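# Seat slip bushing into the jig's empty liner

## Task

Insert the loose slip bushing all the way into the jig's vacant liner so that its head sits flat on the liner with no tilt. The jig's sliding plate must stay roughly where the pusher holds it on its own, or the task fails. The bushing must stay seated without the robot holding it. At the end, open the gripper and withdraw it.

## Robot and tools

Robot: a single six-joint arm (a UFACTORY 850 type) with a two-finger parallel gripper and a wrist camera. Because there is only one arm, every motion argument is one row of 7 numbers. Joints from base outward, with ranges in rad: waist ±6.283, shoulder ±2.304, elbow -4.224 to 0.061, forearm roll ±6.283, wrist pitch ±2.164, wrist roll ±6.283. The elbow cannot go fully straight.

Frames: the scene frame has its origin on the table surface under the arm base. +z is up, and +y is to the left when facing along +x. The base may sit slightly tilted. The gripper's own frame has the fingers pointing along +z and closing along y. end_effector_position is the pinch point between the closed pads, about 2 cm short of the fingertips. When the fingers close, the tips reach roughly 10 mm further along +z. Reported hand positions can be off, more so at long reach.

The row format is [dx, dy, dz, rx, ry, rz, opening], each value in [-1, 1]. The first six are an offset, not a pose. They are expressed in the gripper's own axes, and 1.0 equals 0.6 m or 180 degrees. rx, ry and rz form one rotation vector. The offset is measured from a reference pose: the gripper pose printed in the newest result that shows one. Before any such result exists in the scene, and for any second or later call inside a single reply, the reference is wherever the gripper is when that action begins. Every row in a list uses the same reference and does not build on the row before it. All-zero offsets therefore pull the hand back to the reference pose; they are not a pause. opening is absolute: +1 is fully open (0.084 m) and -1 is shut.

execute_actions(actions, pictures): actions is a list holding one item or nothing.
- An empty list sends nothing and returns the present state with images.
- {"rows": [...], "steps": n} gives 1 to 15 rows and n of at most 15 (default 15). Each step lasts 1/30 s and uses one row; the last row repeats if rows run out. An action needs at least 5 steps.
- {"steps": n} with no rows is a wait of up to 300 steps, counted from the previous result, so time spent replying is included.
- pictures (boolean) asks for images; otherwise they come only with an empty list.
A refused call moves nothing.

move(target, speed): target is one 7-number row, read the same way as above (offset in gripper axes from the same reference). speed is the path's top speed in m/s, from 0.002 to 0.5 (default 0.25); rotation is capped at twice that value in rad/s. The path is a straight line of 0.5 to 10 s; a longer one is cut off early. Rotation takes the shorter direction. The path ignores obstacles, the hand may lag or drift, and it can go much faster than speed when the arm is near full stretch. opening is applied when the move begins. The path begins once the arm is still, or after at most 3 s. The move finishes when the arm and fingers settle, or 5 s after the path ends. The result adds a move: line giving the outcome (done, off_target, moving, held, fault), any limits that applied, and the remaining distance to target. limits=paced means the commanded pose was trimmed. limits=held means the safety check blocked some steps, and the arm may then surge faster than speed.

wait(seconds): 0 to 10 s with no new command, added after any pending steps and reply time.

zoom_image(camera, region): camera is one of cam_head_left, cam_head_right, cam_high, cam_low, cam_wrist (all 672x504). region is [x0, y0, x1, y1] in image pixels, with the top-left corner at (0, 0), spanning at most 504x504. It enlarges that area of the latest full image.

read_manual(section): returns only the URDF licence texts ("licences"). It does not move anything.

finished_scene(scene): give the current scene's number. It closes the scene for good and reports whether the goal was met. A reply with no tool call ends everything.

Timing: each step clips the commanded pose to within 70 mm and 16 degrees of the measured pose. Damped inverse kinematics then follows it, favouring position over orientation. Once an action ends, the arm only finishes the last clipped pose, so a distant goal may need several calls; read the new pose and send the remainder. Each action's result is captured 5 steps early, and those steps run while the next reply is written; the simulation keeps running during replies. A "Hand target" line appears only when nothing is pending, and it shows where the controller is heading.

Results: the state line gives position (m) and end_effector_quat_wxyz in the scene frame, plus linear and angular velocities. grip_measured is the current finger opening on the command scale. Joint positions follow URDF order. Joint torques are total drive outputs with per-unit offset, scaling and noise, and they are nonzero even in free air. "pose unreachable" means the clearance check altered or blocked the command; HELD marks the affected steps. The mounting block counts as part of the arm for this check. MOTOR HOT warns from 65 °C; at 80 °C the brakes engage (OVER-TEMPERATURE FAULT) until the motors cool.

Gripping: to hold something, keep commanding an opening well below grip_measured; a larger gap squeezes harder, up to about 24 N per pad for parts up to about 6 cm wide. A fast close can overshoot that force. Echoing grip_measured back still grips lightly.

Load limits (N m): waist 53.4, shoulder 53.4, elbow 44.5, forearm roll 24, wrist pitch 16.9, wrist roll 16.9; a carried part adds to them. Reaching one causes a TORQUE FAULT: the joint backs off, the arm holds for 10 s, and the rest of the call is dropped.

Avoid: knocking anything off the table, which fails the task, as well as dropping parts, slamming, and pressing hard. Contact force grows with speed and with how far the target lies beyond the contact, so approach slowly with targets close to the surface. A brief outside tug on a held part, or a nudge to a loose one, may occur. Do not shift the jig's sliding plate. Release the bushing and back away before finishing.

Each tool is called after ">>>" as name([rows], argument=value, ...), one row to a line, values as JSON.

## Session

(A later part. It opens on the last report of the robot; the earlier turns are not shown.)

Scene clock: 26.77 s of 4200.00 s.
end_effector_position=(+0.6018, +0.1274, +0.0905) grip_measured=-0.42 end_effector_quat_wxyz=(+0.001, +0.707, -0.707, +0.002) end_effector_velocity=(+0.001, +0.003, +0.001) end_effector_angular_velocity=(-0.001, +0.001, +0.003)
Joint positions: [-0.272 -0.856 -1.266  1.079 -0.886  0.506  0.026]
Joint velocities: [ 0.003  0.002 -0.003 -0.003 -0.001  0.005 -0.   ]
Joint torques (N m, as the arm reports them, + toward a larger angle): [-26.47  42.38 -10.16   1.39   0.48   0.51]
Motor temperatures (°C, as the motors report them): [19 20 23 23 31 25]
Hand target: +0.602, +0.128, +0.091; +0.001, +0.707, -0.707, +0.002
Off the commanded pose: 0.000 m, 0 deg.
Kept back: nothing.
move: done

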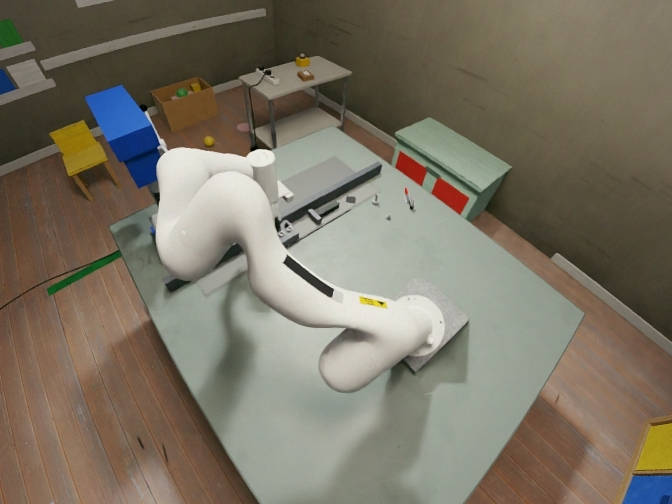

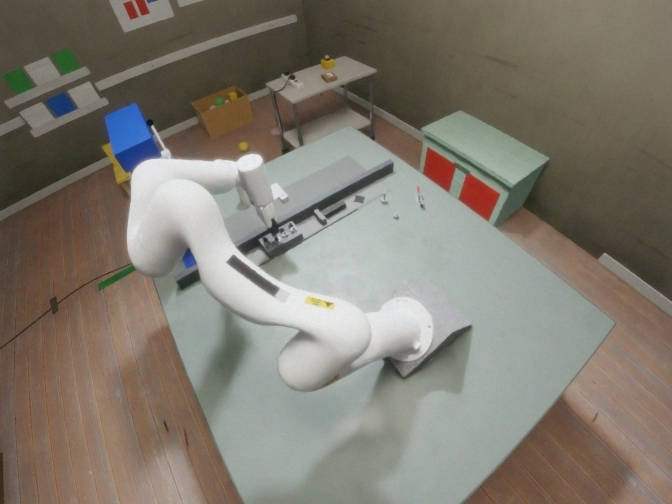

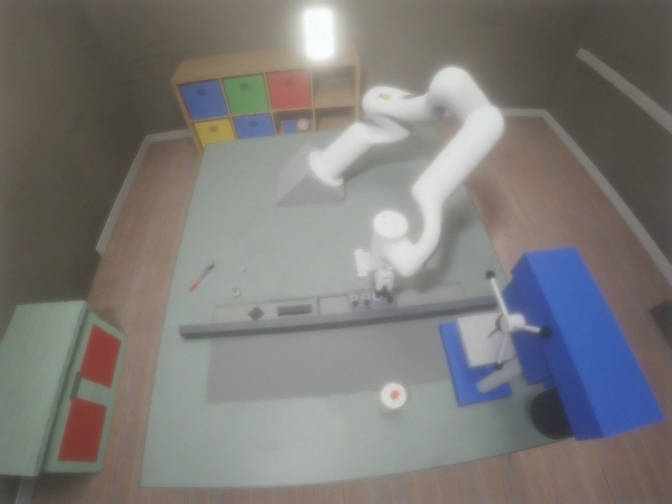

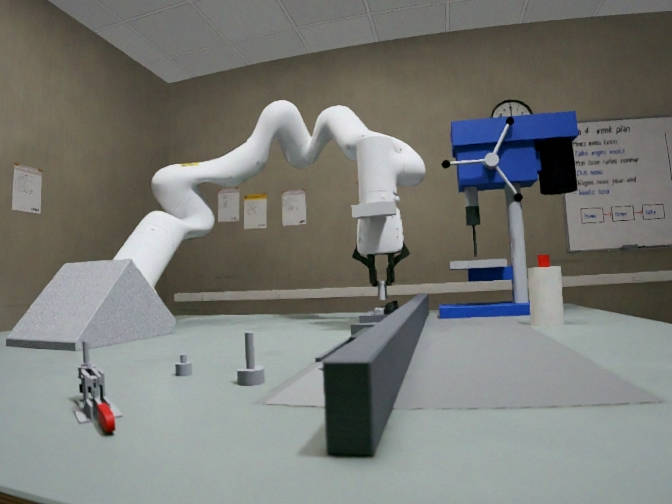

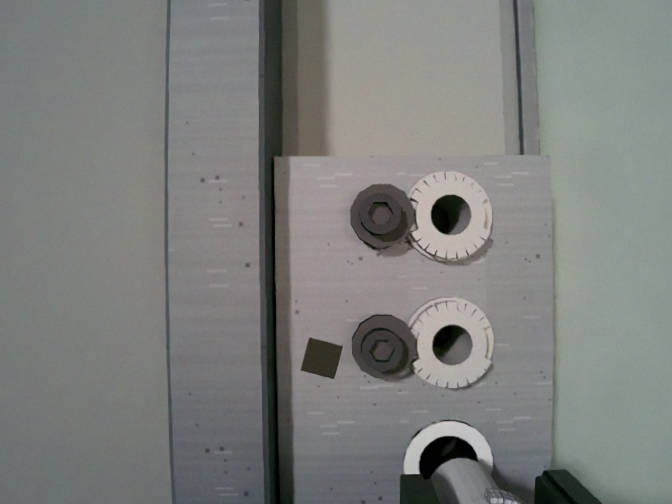

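>>> move(target=[0.002,0,0.027,0,0,0,-0.9], speed=0.04)

>>> zoom_image(camera="cam_wrist", region=[390,424,530,504])

>>> zoom_image(camera="cam_low", region=[355,280,405,325])

Scene clock: 27.80 s of 4200.00 s.
end_effector_position=(+0.6018, +0.1262, +0.0745) grip_measured=-0.42 end_effector_quat_wxyz=(+0.001, +0.707, -0.707, +0.002) end_effector_velocity=(-0.000, -0.001, -0.002) end_effector_angular_velocity=(-0.001, +0.001, +0.001)
Joint positions: [-0.255 -0.878 -1.268  1.107 -0.871  0.487  0.026]
Joint velocities: [ 0.002 -0.003 -0.     0.002  0.002 -0.003  0.   ]
Joint torques (N m, as the arm reports them, + toward a larger angle): [-26.86  41.15  -9.86   0.44   0.57   0.9 ]
Motor temperatures (°C, as the motors report them): [19 20 23 23 31 25]
Hand target: +0.602, +0.126, +0.074; +0.001, +0.707, -0.707, +0.002
Off the commanded pose: 0.000 m, 0 deg.
Kept back: nothing.
move: done

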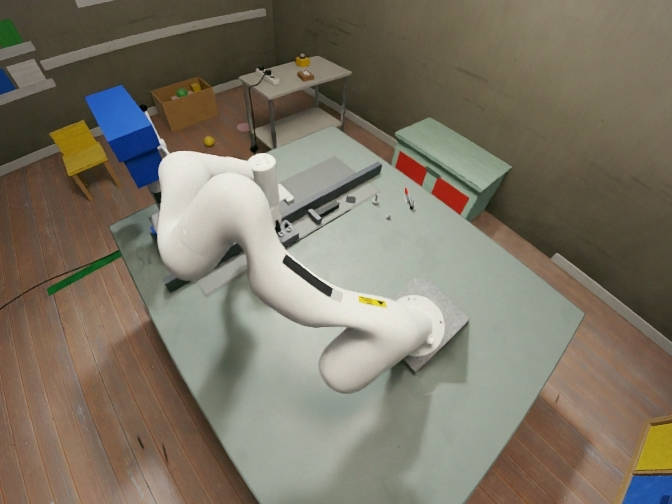

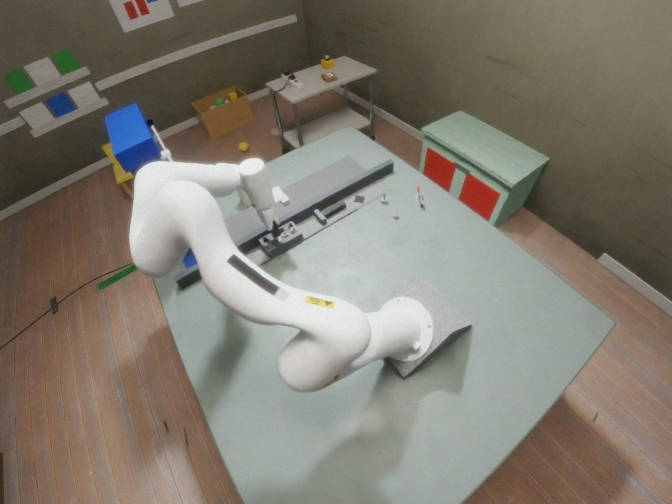

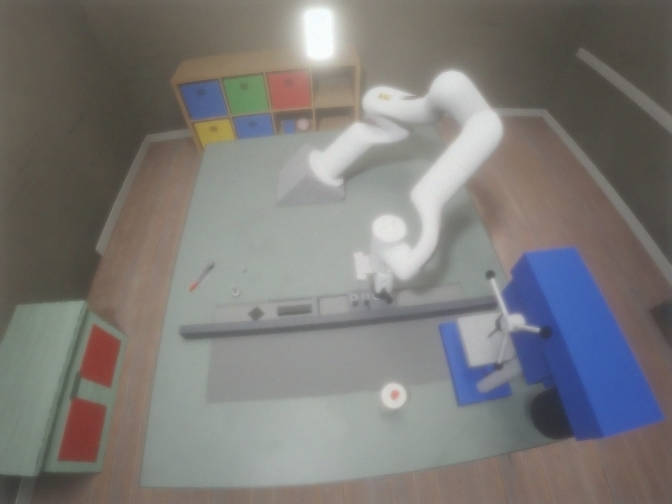

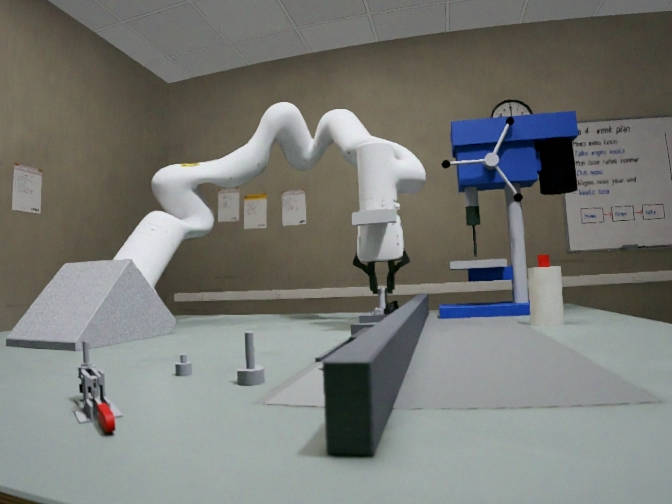

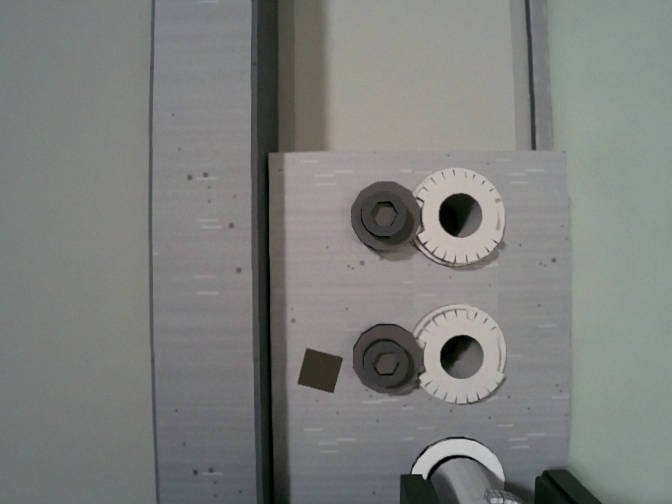

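Region (390, 424, 530, 504) of cam_wrist's 672x504 image, scaled by 3.600, with more detail than that image has; it fills the top 288 rows of this view, and the rest is white.

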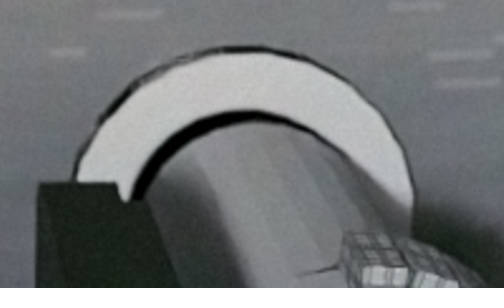

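Region (355, 280, 405, 325) of cam_low's 672x504 image, scaled by 10.080, with more detail than that image has; it fills the top 454 rows of this view, and the rest is white.

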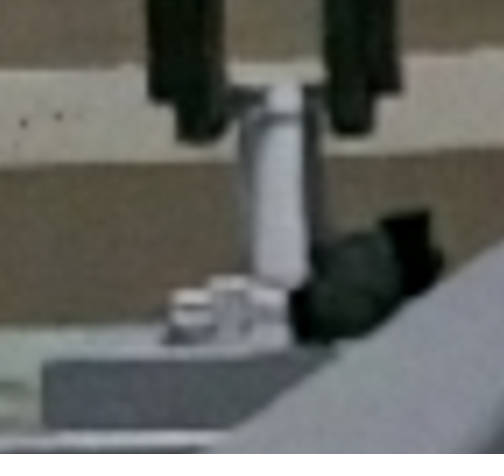

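>>> move(target=[-0.0018,0,0.0055,0,0,0,-0.9], speed=0.008)

>>> zoom_image(camera="cam_wrist", region=[390,424,530,504])

Scene clock: 28.73 s of 4200.00 s.
end_effector_position=(+0.6018, +0.1273, +0.0713) grip_measured=-0.42 end_effector_quat_wxyz=(+0.001, +0.707, -0.707, +0.002) end_effector_velocity=(+0.001, +0.001, -0.001) end_effector_angular_velocity=(-0.000, -0.002, +0.000)
Joint positions: [-0.25  -0.88  -1.268  1.113 -0.869  0.485  0.026]
Joint velocities: [ 0.002 -0.    -0.001  0.003  0.001 -0.001 -0.   ]
Joint torques (N m, as the arm reports them, + toward a larger angle): [-28.74  44.79 -10.43  -0.02   0.09   0.71]
Motor temperatures (°C, as the motors report them): [19 20 23 23 31 25]
Hand target: +0.602, +0.127, +0.071; +0.001, +0.707, -0.707, +0.002
Off the commanded pose: 0.000 m, 0 deg.
Kept back: nothing.
move: done

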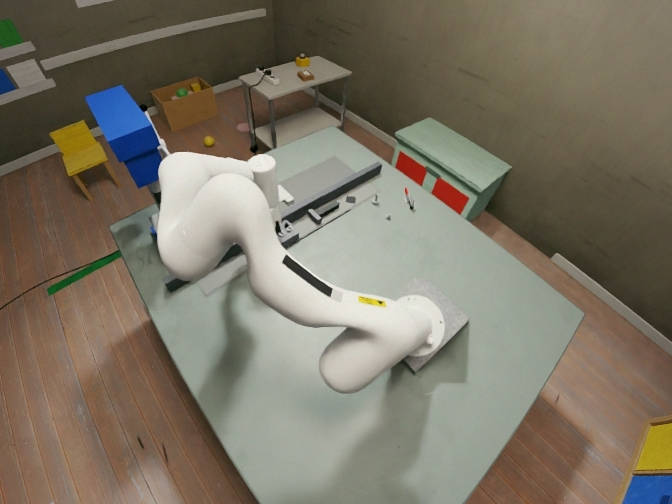

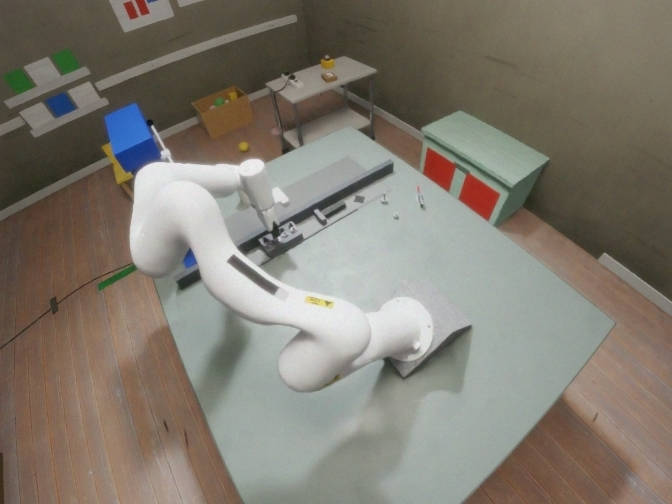

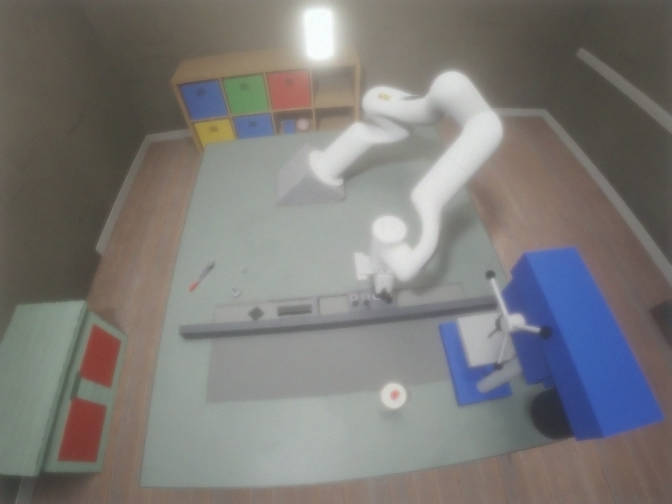

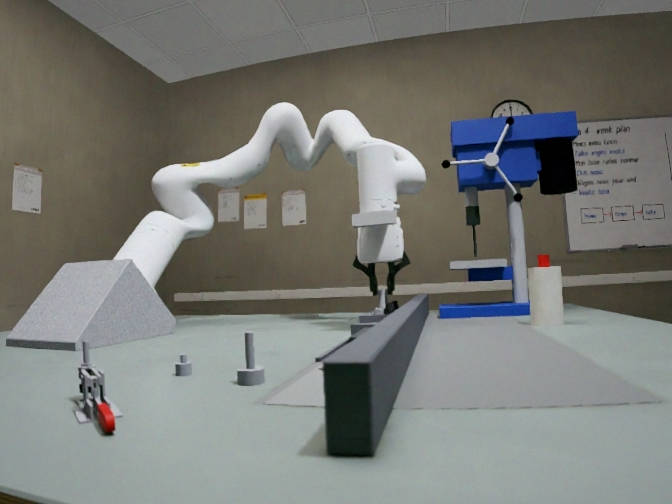

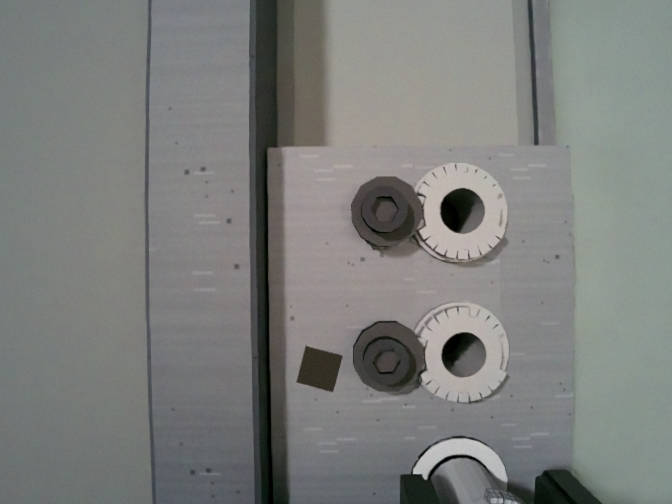

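Region (390, 424, 530, 504) of cam_wrist's 672x504 image, scaled by 3.600, with more detail than that image has; it fills the top 288 rows of this view, and the rest is white.

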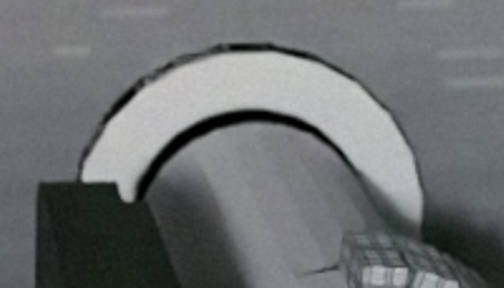

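Consistent with ~3 mm (top 12, left 6). Down 2 mm.

>>> move(target=[0,0,0.0035,0,0,0,-0.9], speed=0.004)

>>> zoom_image(camera="cam_wrist", region=[390,424,530,504])

Scene clock: 29.70 s of 4200.00 s.
end_effector_position=(+0.6018, +0.1273, +0.0693) grip_measured=-0.42 end_effector_quat_wxyz=(+0.001, +0.707, -0.707, +0.002) end_effector_velocity=(-0.000, -0.000, -0.001) end_effector_angular_velocity=(+0.000, +0.000, -0.001)
Joint positions: [-0.248 -0.883 -1.268  1.117 -0.867  0.483  0.026]
Joint velocities: [ 0.001 -0.001  0.     0.002  0.    -0.001 -0.   ]
Joint torques (N m, as the arm reports them, + toward a larger angle): [-27.06  41.92  -8.87   1.55   0.24   0.97]
Motor temperatures (°C, as the motors report them): [19 20 23 23 31 25]
Hand target: +0.602, +0.127, +0.069; +0.001, +0.707, -0.707, +0.002
Off the commanded pose: 0.000 m, 0 deg.
Kept back: nothing.
move: done

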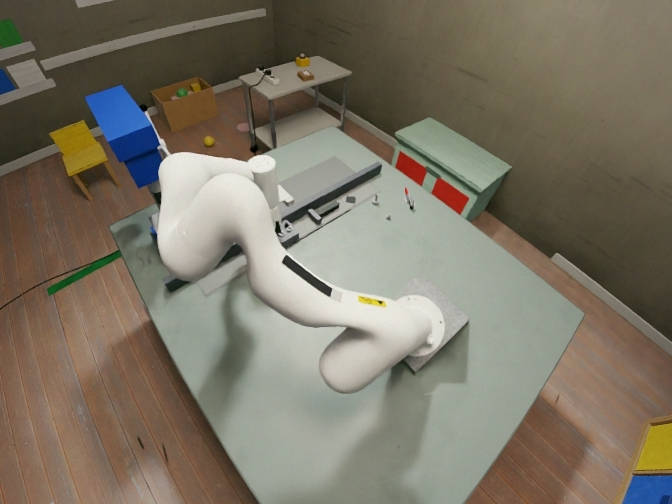

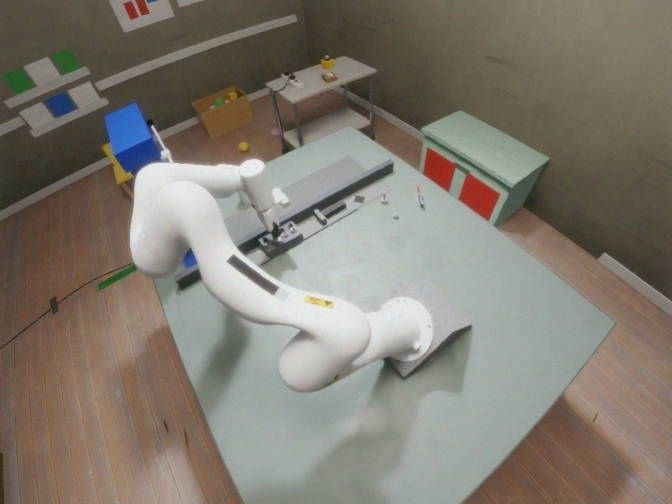

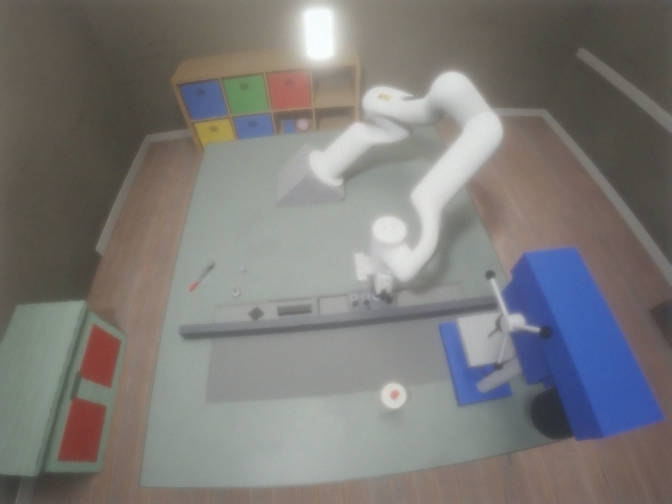

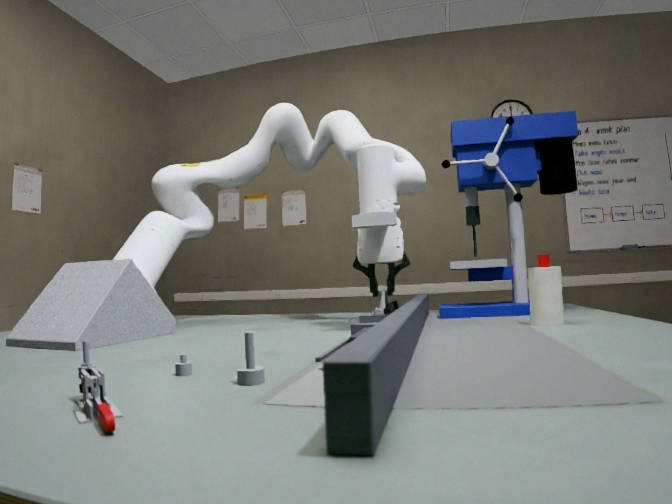

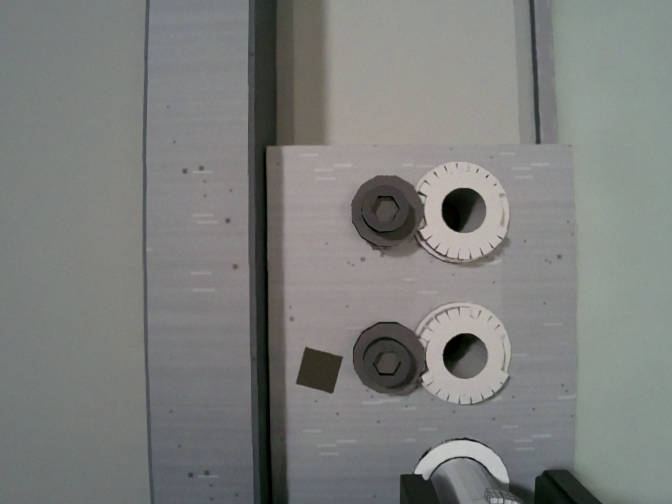

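Region (390, 424, 530, 504) of cam_wrist's 672x504 image, scaled by 3.600, with more detail than that image has; it fills the top 288 rows of this view, and the rest is white.

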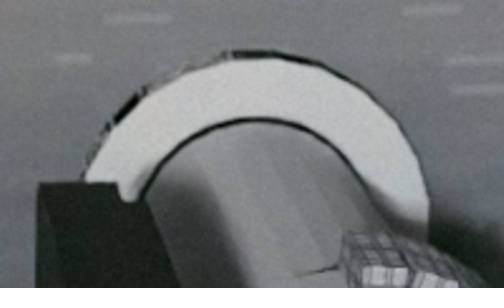

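>>> move(target=[0,0.0002,0.005,0,0,0,-0.9], speed=0.003)

>>> zoom_image(camera="cam_wrist", region=[390,424,530,504])

Scene clock: 31.13 s of 4200.00 s.
end_effector_position=(+0.6017, +0.1273, +0.0663) grip_measured=-0.42 end_effector_quat_wxyz=(+0.001, +0.707, -0.707, +0.002) end_effector_velocity=(-0.000, -0.000, -0.001) end_effector_angular_velocity=(+0.000, +0.001, -0.001)
Joint positions: [-0.245 -0.887 -1.268  1.122 -0.864  0.479  0.026]
Joint velocities: [ 0.    -0.001  0.001  0.001  0.    -0.001  0.   ]
Joint torques (N m, as the arm reports them, + toward a larger angle): [-31.35  42.87 -10.82   0.4    0.54   0.69]
Motor temperatures (°C, as the motors report them): [19 20 23 23 31 25]
Hand target: +0.602, +0.127, +0.066; +0.001, +0.707, -0.707, +0.002
Off the commanded pose: 0.000 m, 0 deg.
Kept back: nothing.
move: done

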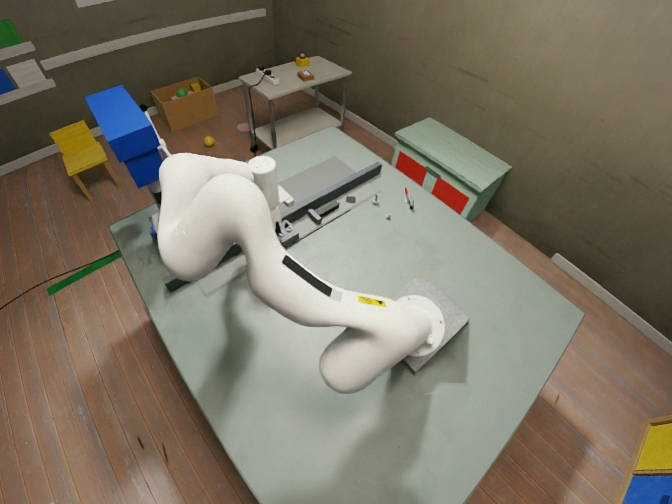

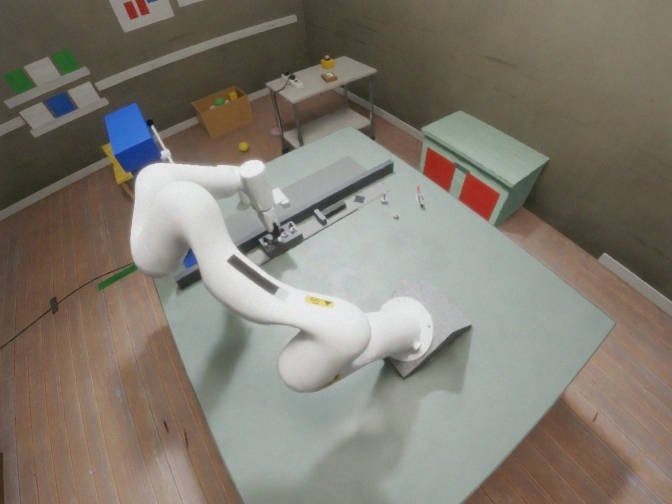

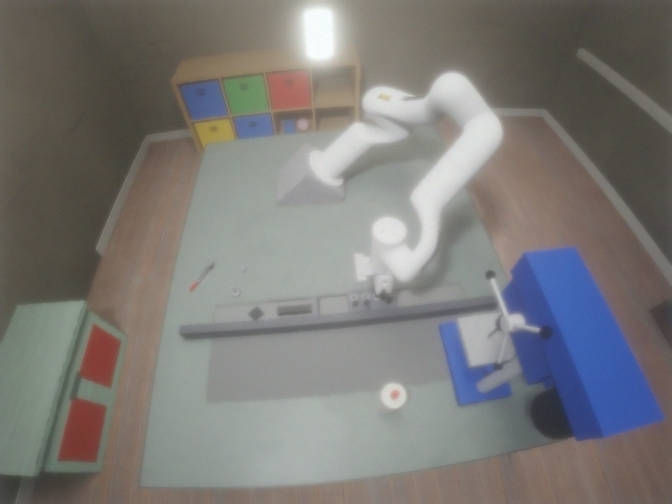

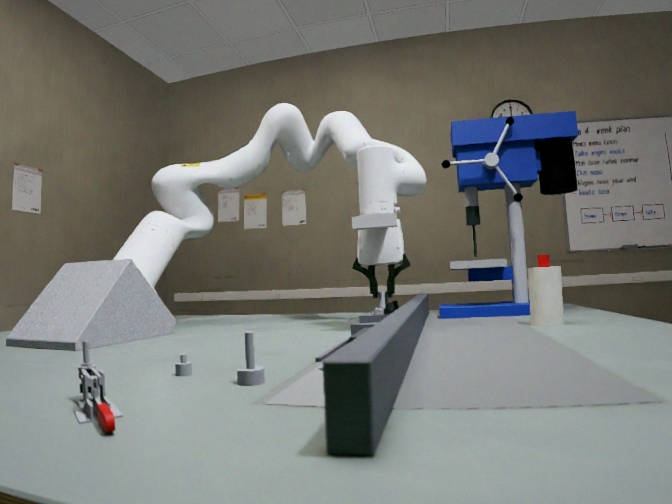

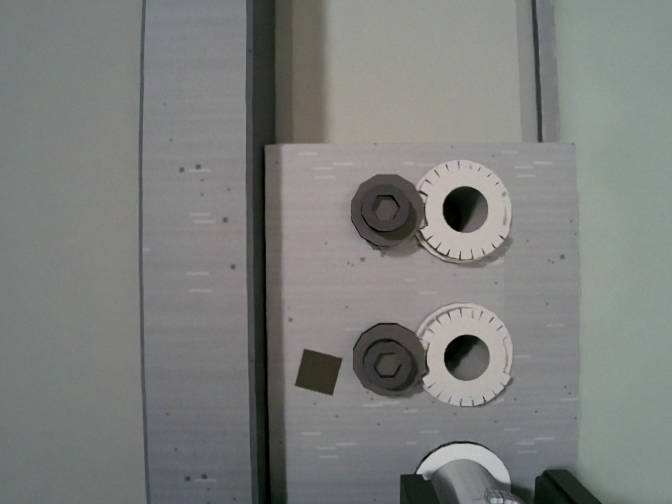

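Region (390, 424, 530, 504) of cam_wrist's 672x504 image, scaled by 3.600, with more detail than that image has; it fills the top 288 rows of this view, and the rest is white.

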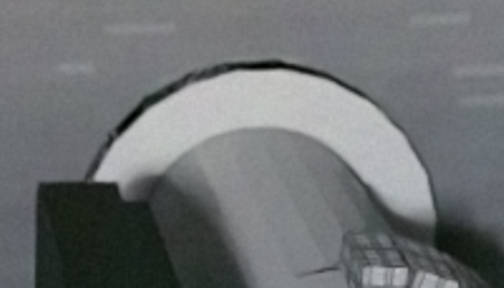

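It's in (head unmoved, ring covers the shank). Continue.

>>> move(target=[0,0,0.0133,0,0,0,-0.9], speed=0.008)

>>> zoom_image(camera="cam_wrist", region=[390,424,530,504])

Scene clock: 32.57 s of 4200.00 s.
end_effector_position=(+0.6018, +0.1273, +0.0585) grip_measured=-0.42 end_effector_quat_wxyz=(+0.001, +0.707, -0.707, +0.002) end_effector_velocity=(+0.000, +0.000, -0.001) end_effector_angular_velocity=(+0.001, -0.001, -0.001)
Joint positions: [-0.236 -0.897 -1.27   1.136 -0.857  0.471  0.026]
Joint velocities: [ 0.002 -0.002 -0.     0.004  0.001 -0.002  0.   ]
Joint torques (N m, as the arm reports them, + toward a larger angle): [-30.1   45.65 -10.47   0.51   0.32   0.58]
Motor temperatures (°C, as the motors report them): [19 20 23 23 31 25]
Hand target: +0.602, +0.127, +0.058; +0.001, +0.707, -0.707, +0.002
Off the commanded pose: 0.000 m, 0 deg.
Kept back: nothing.
move: done

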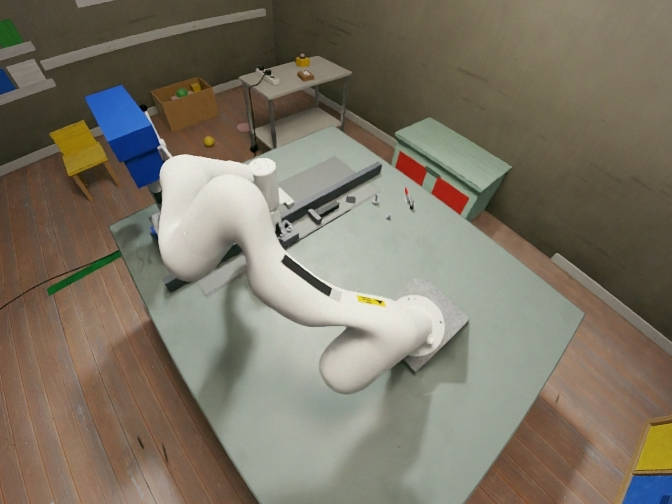

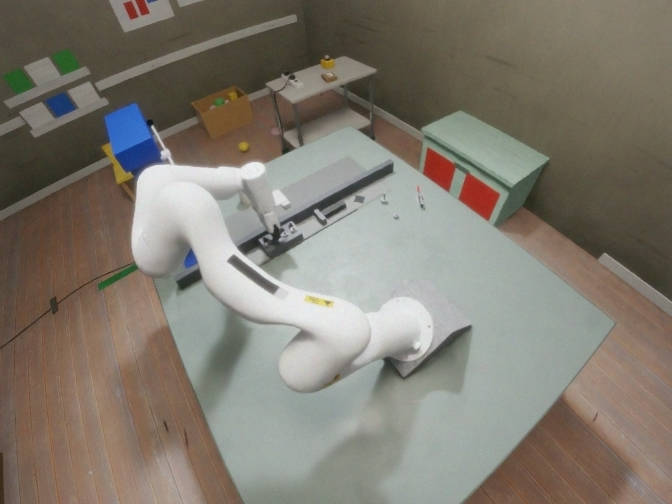

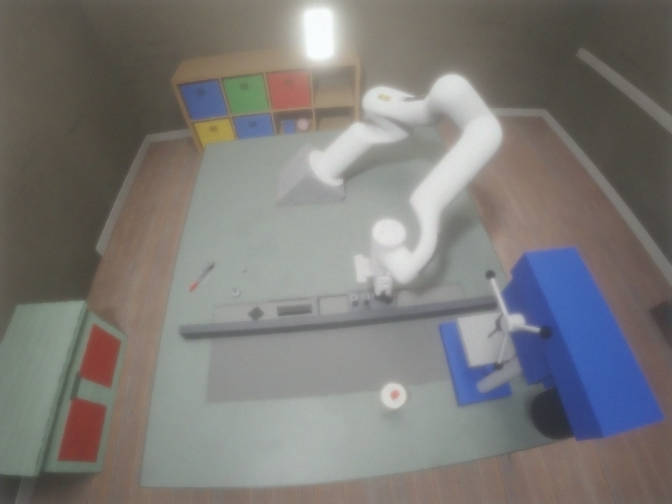

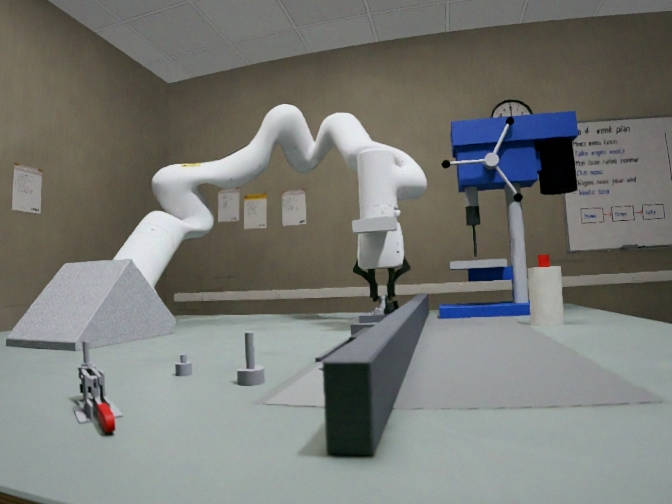

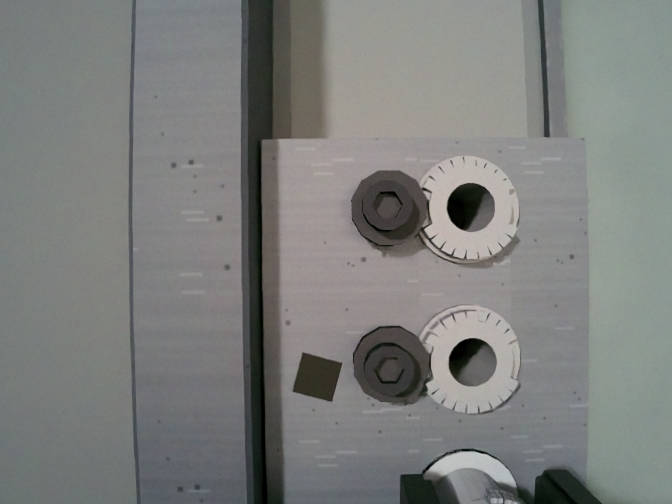

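Region (390, 424, 530, 504) of cam_wrist's 672x504 image, scaled by 3.600, with more detail than that image has; it fills the top 288 rows of this view, and the rest is white.

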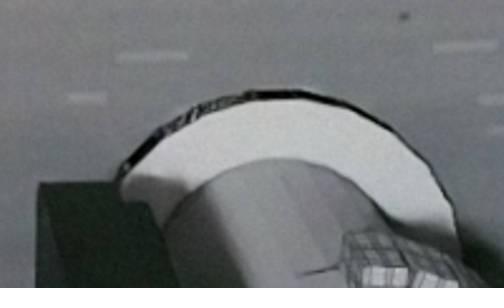

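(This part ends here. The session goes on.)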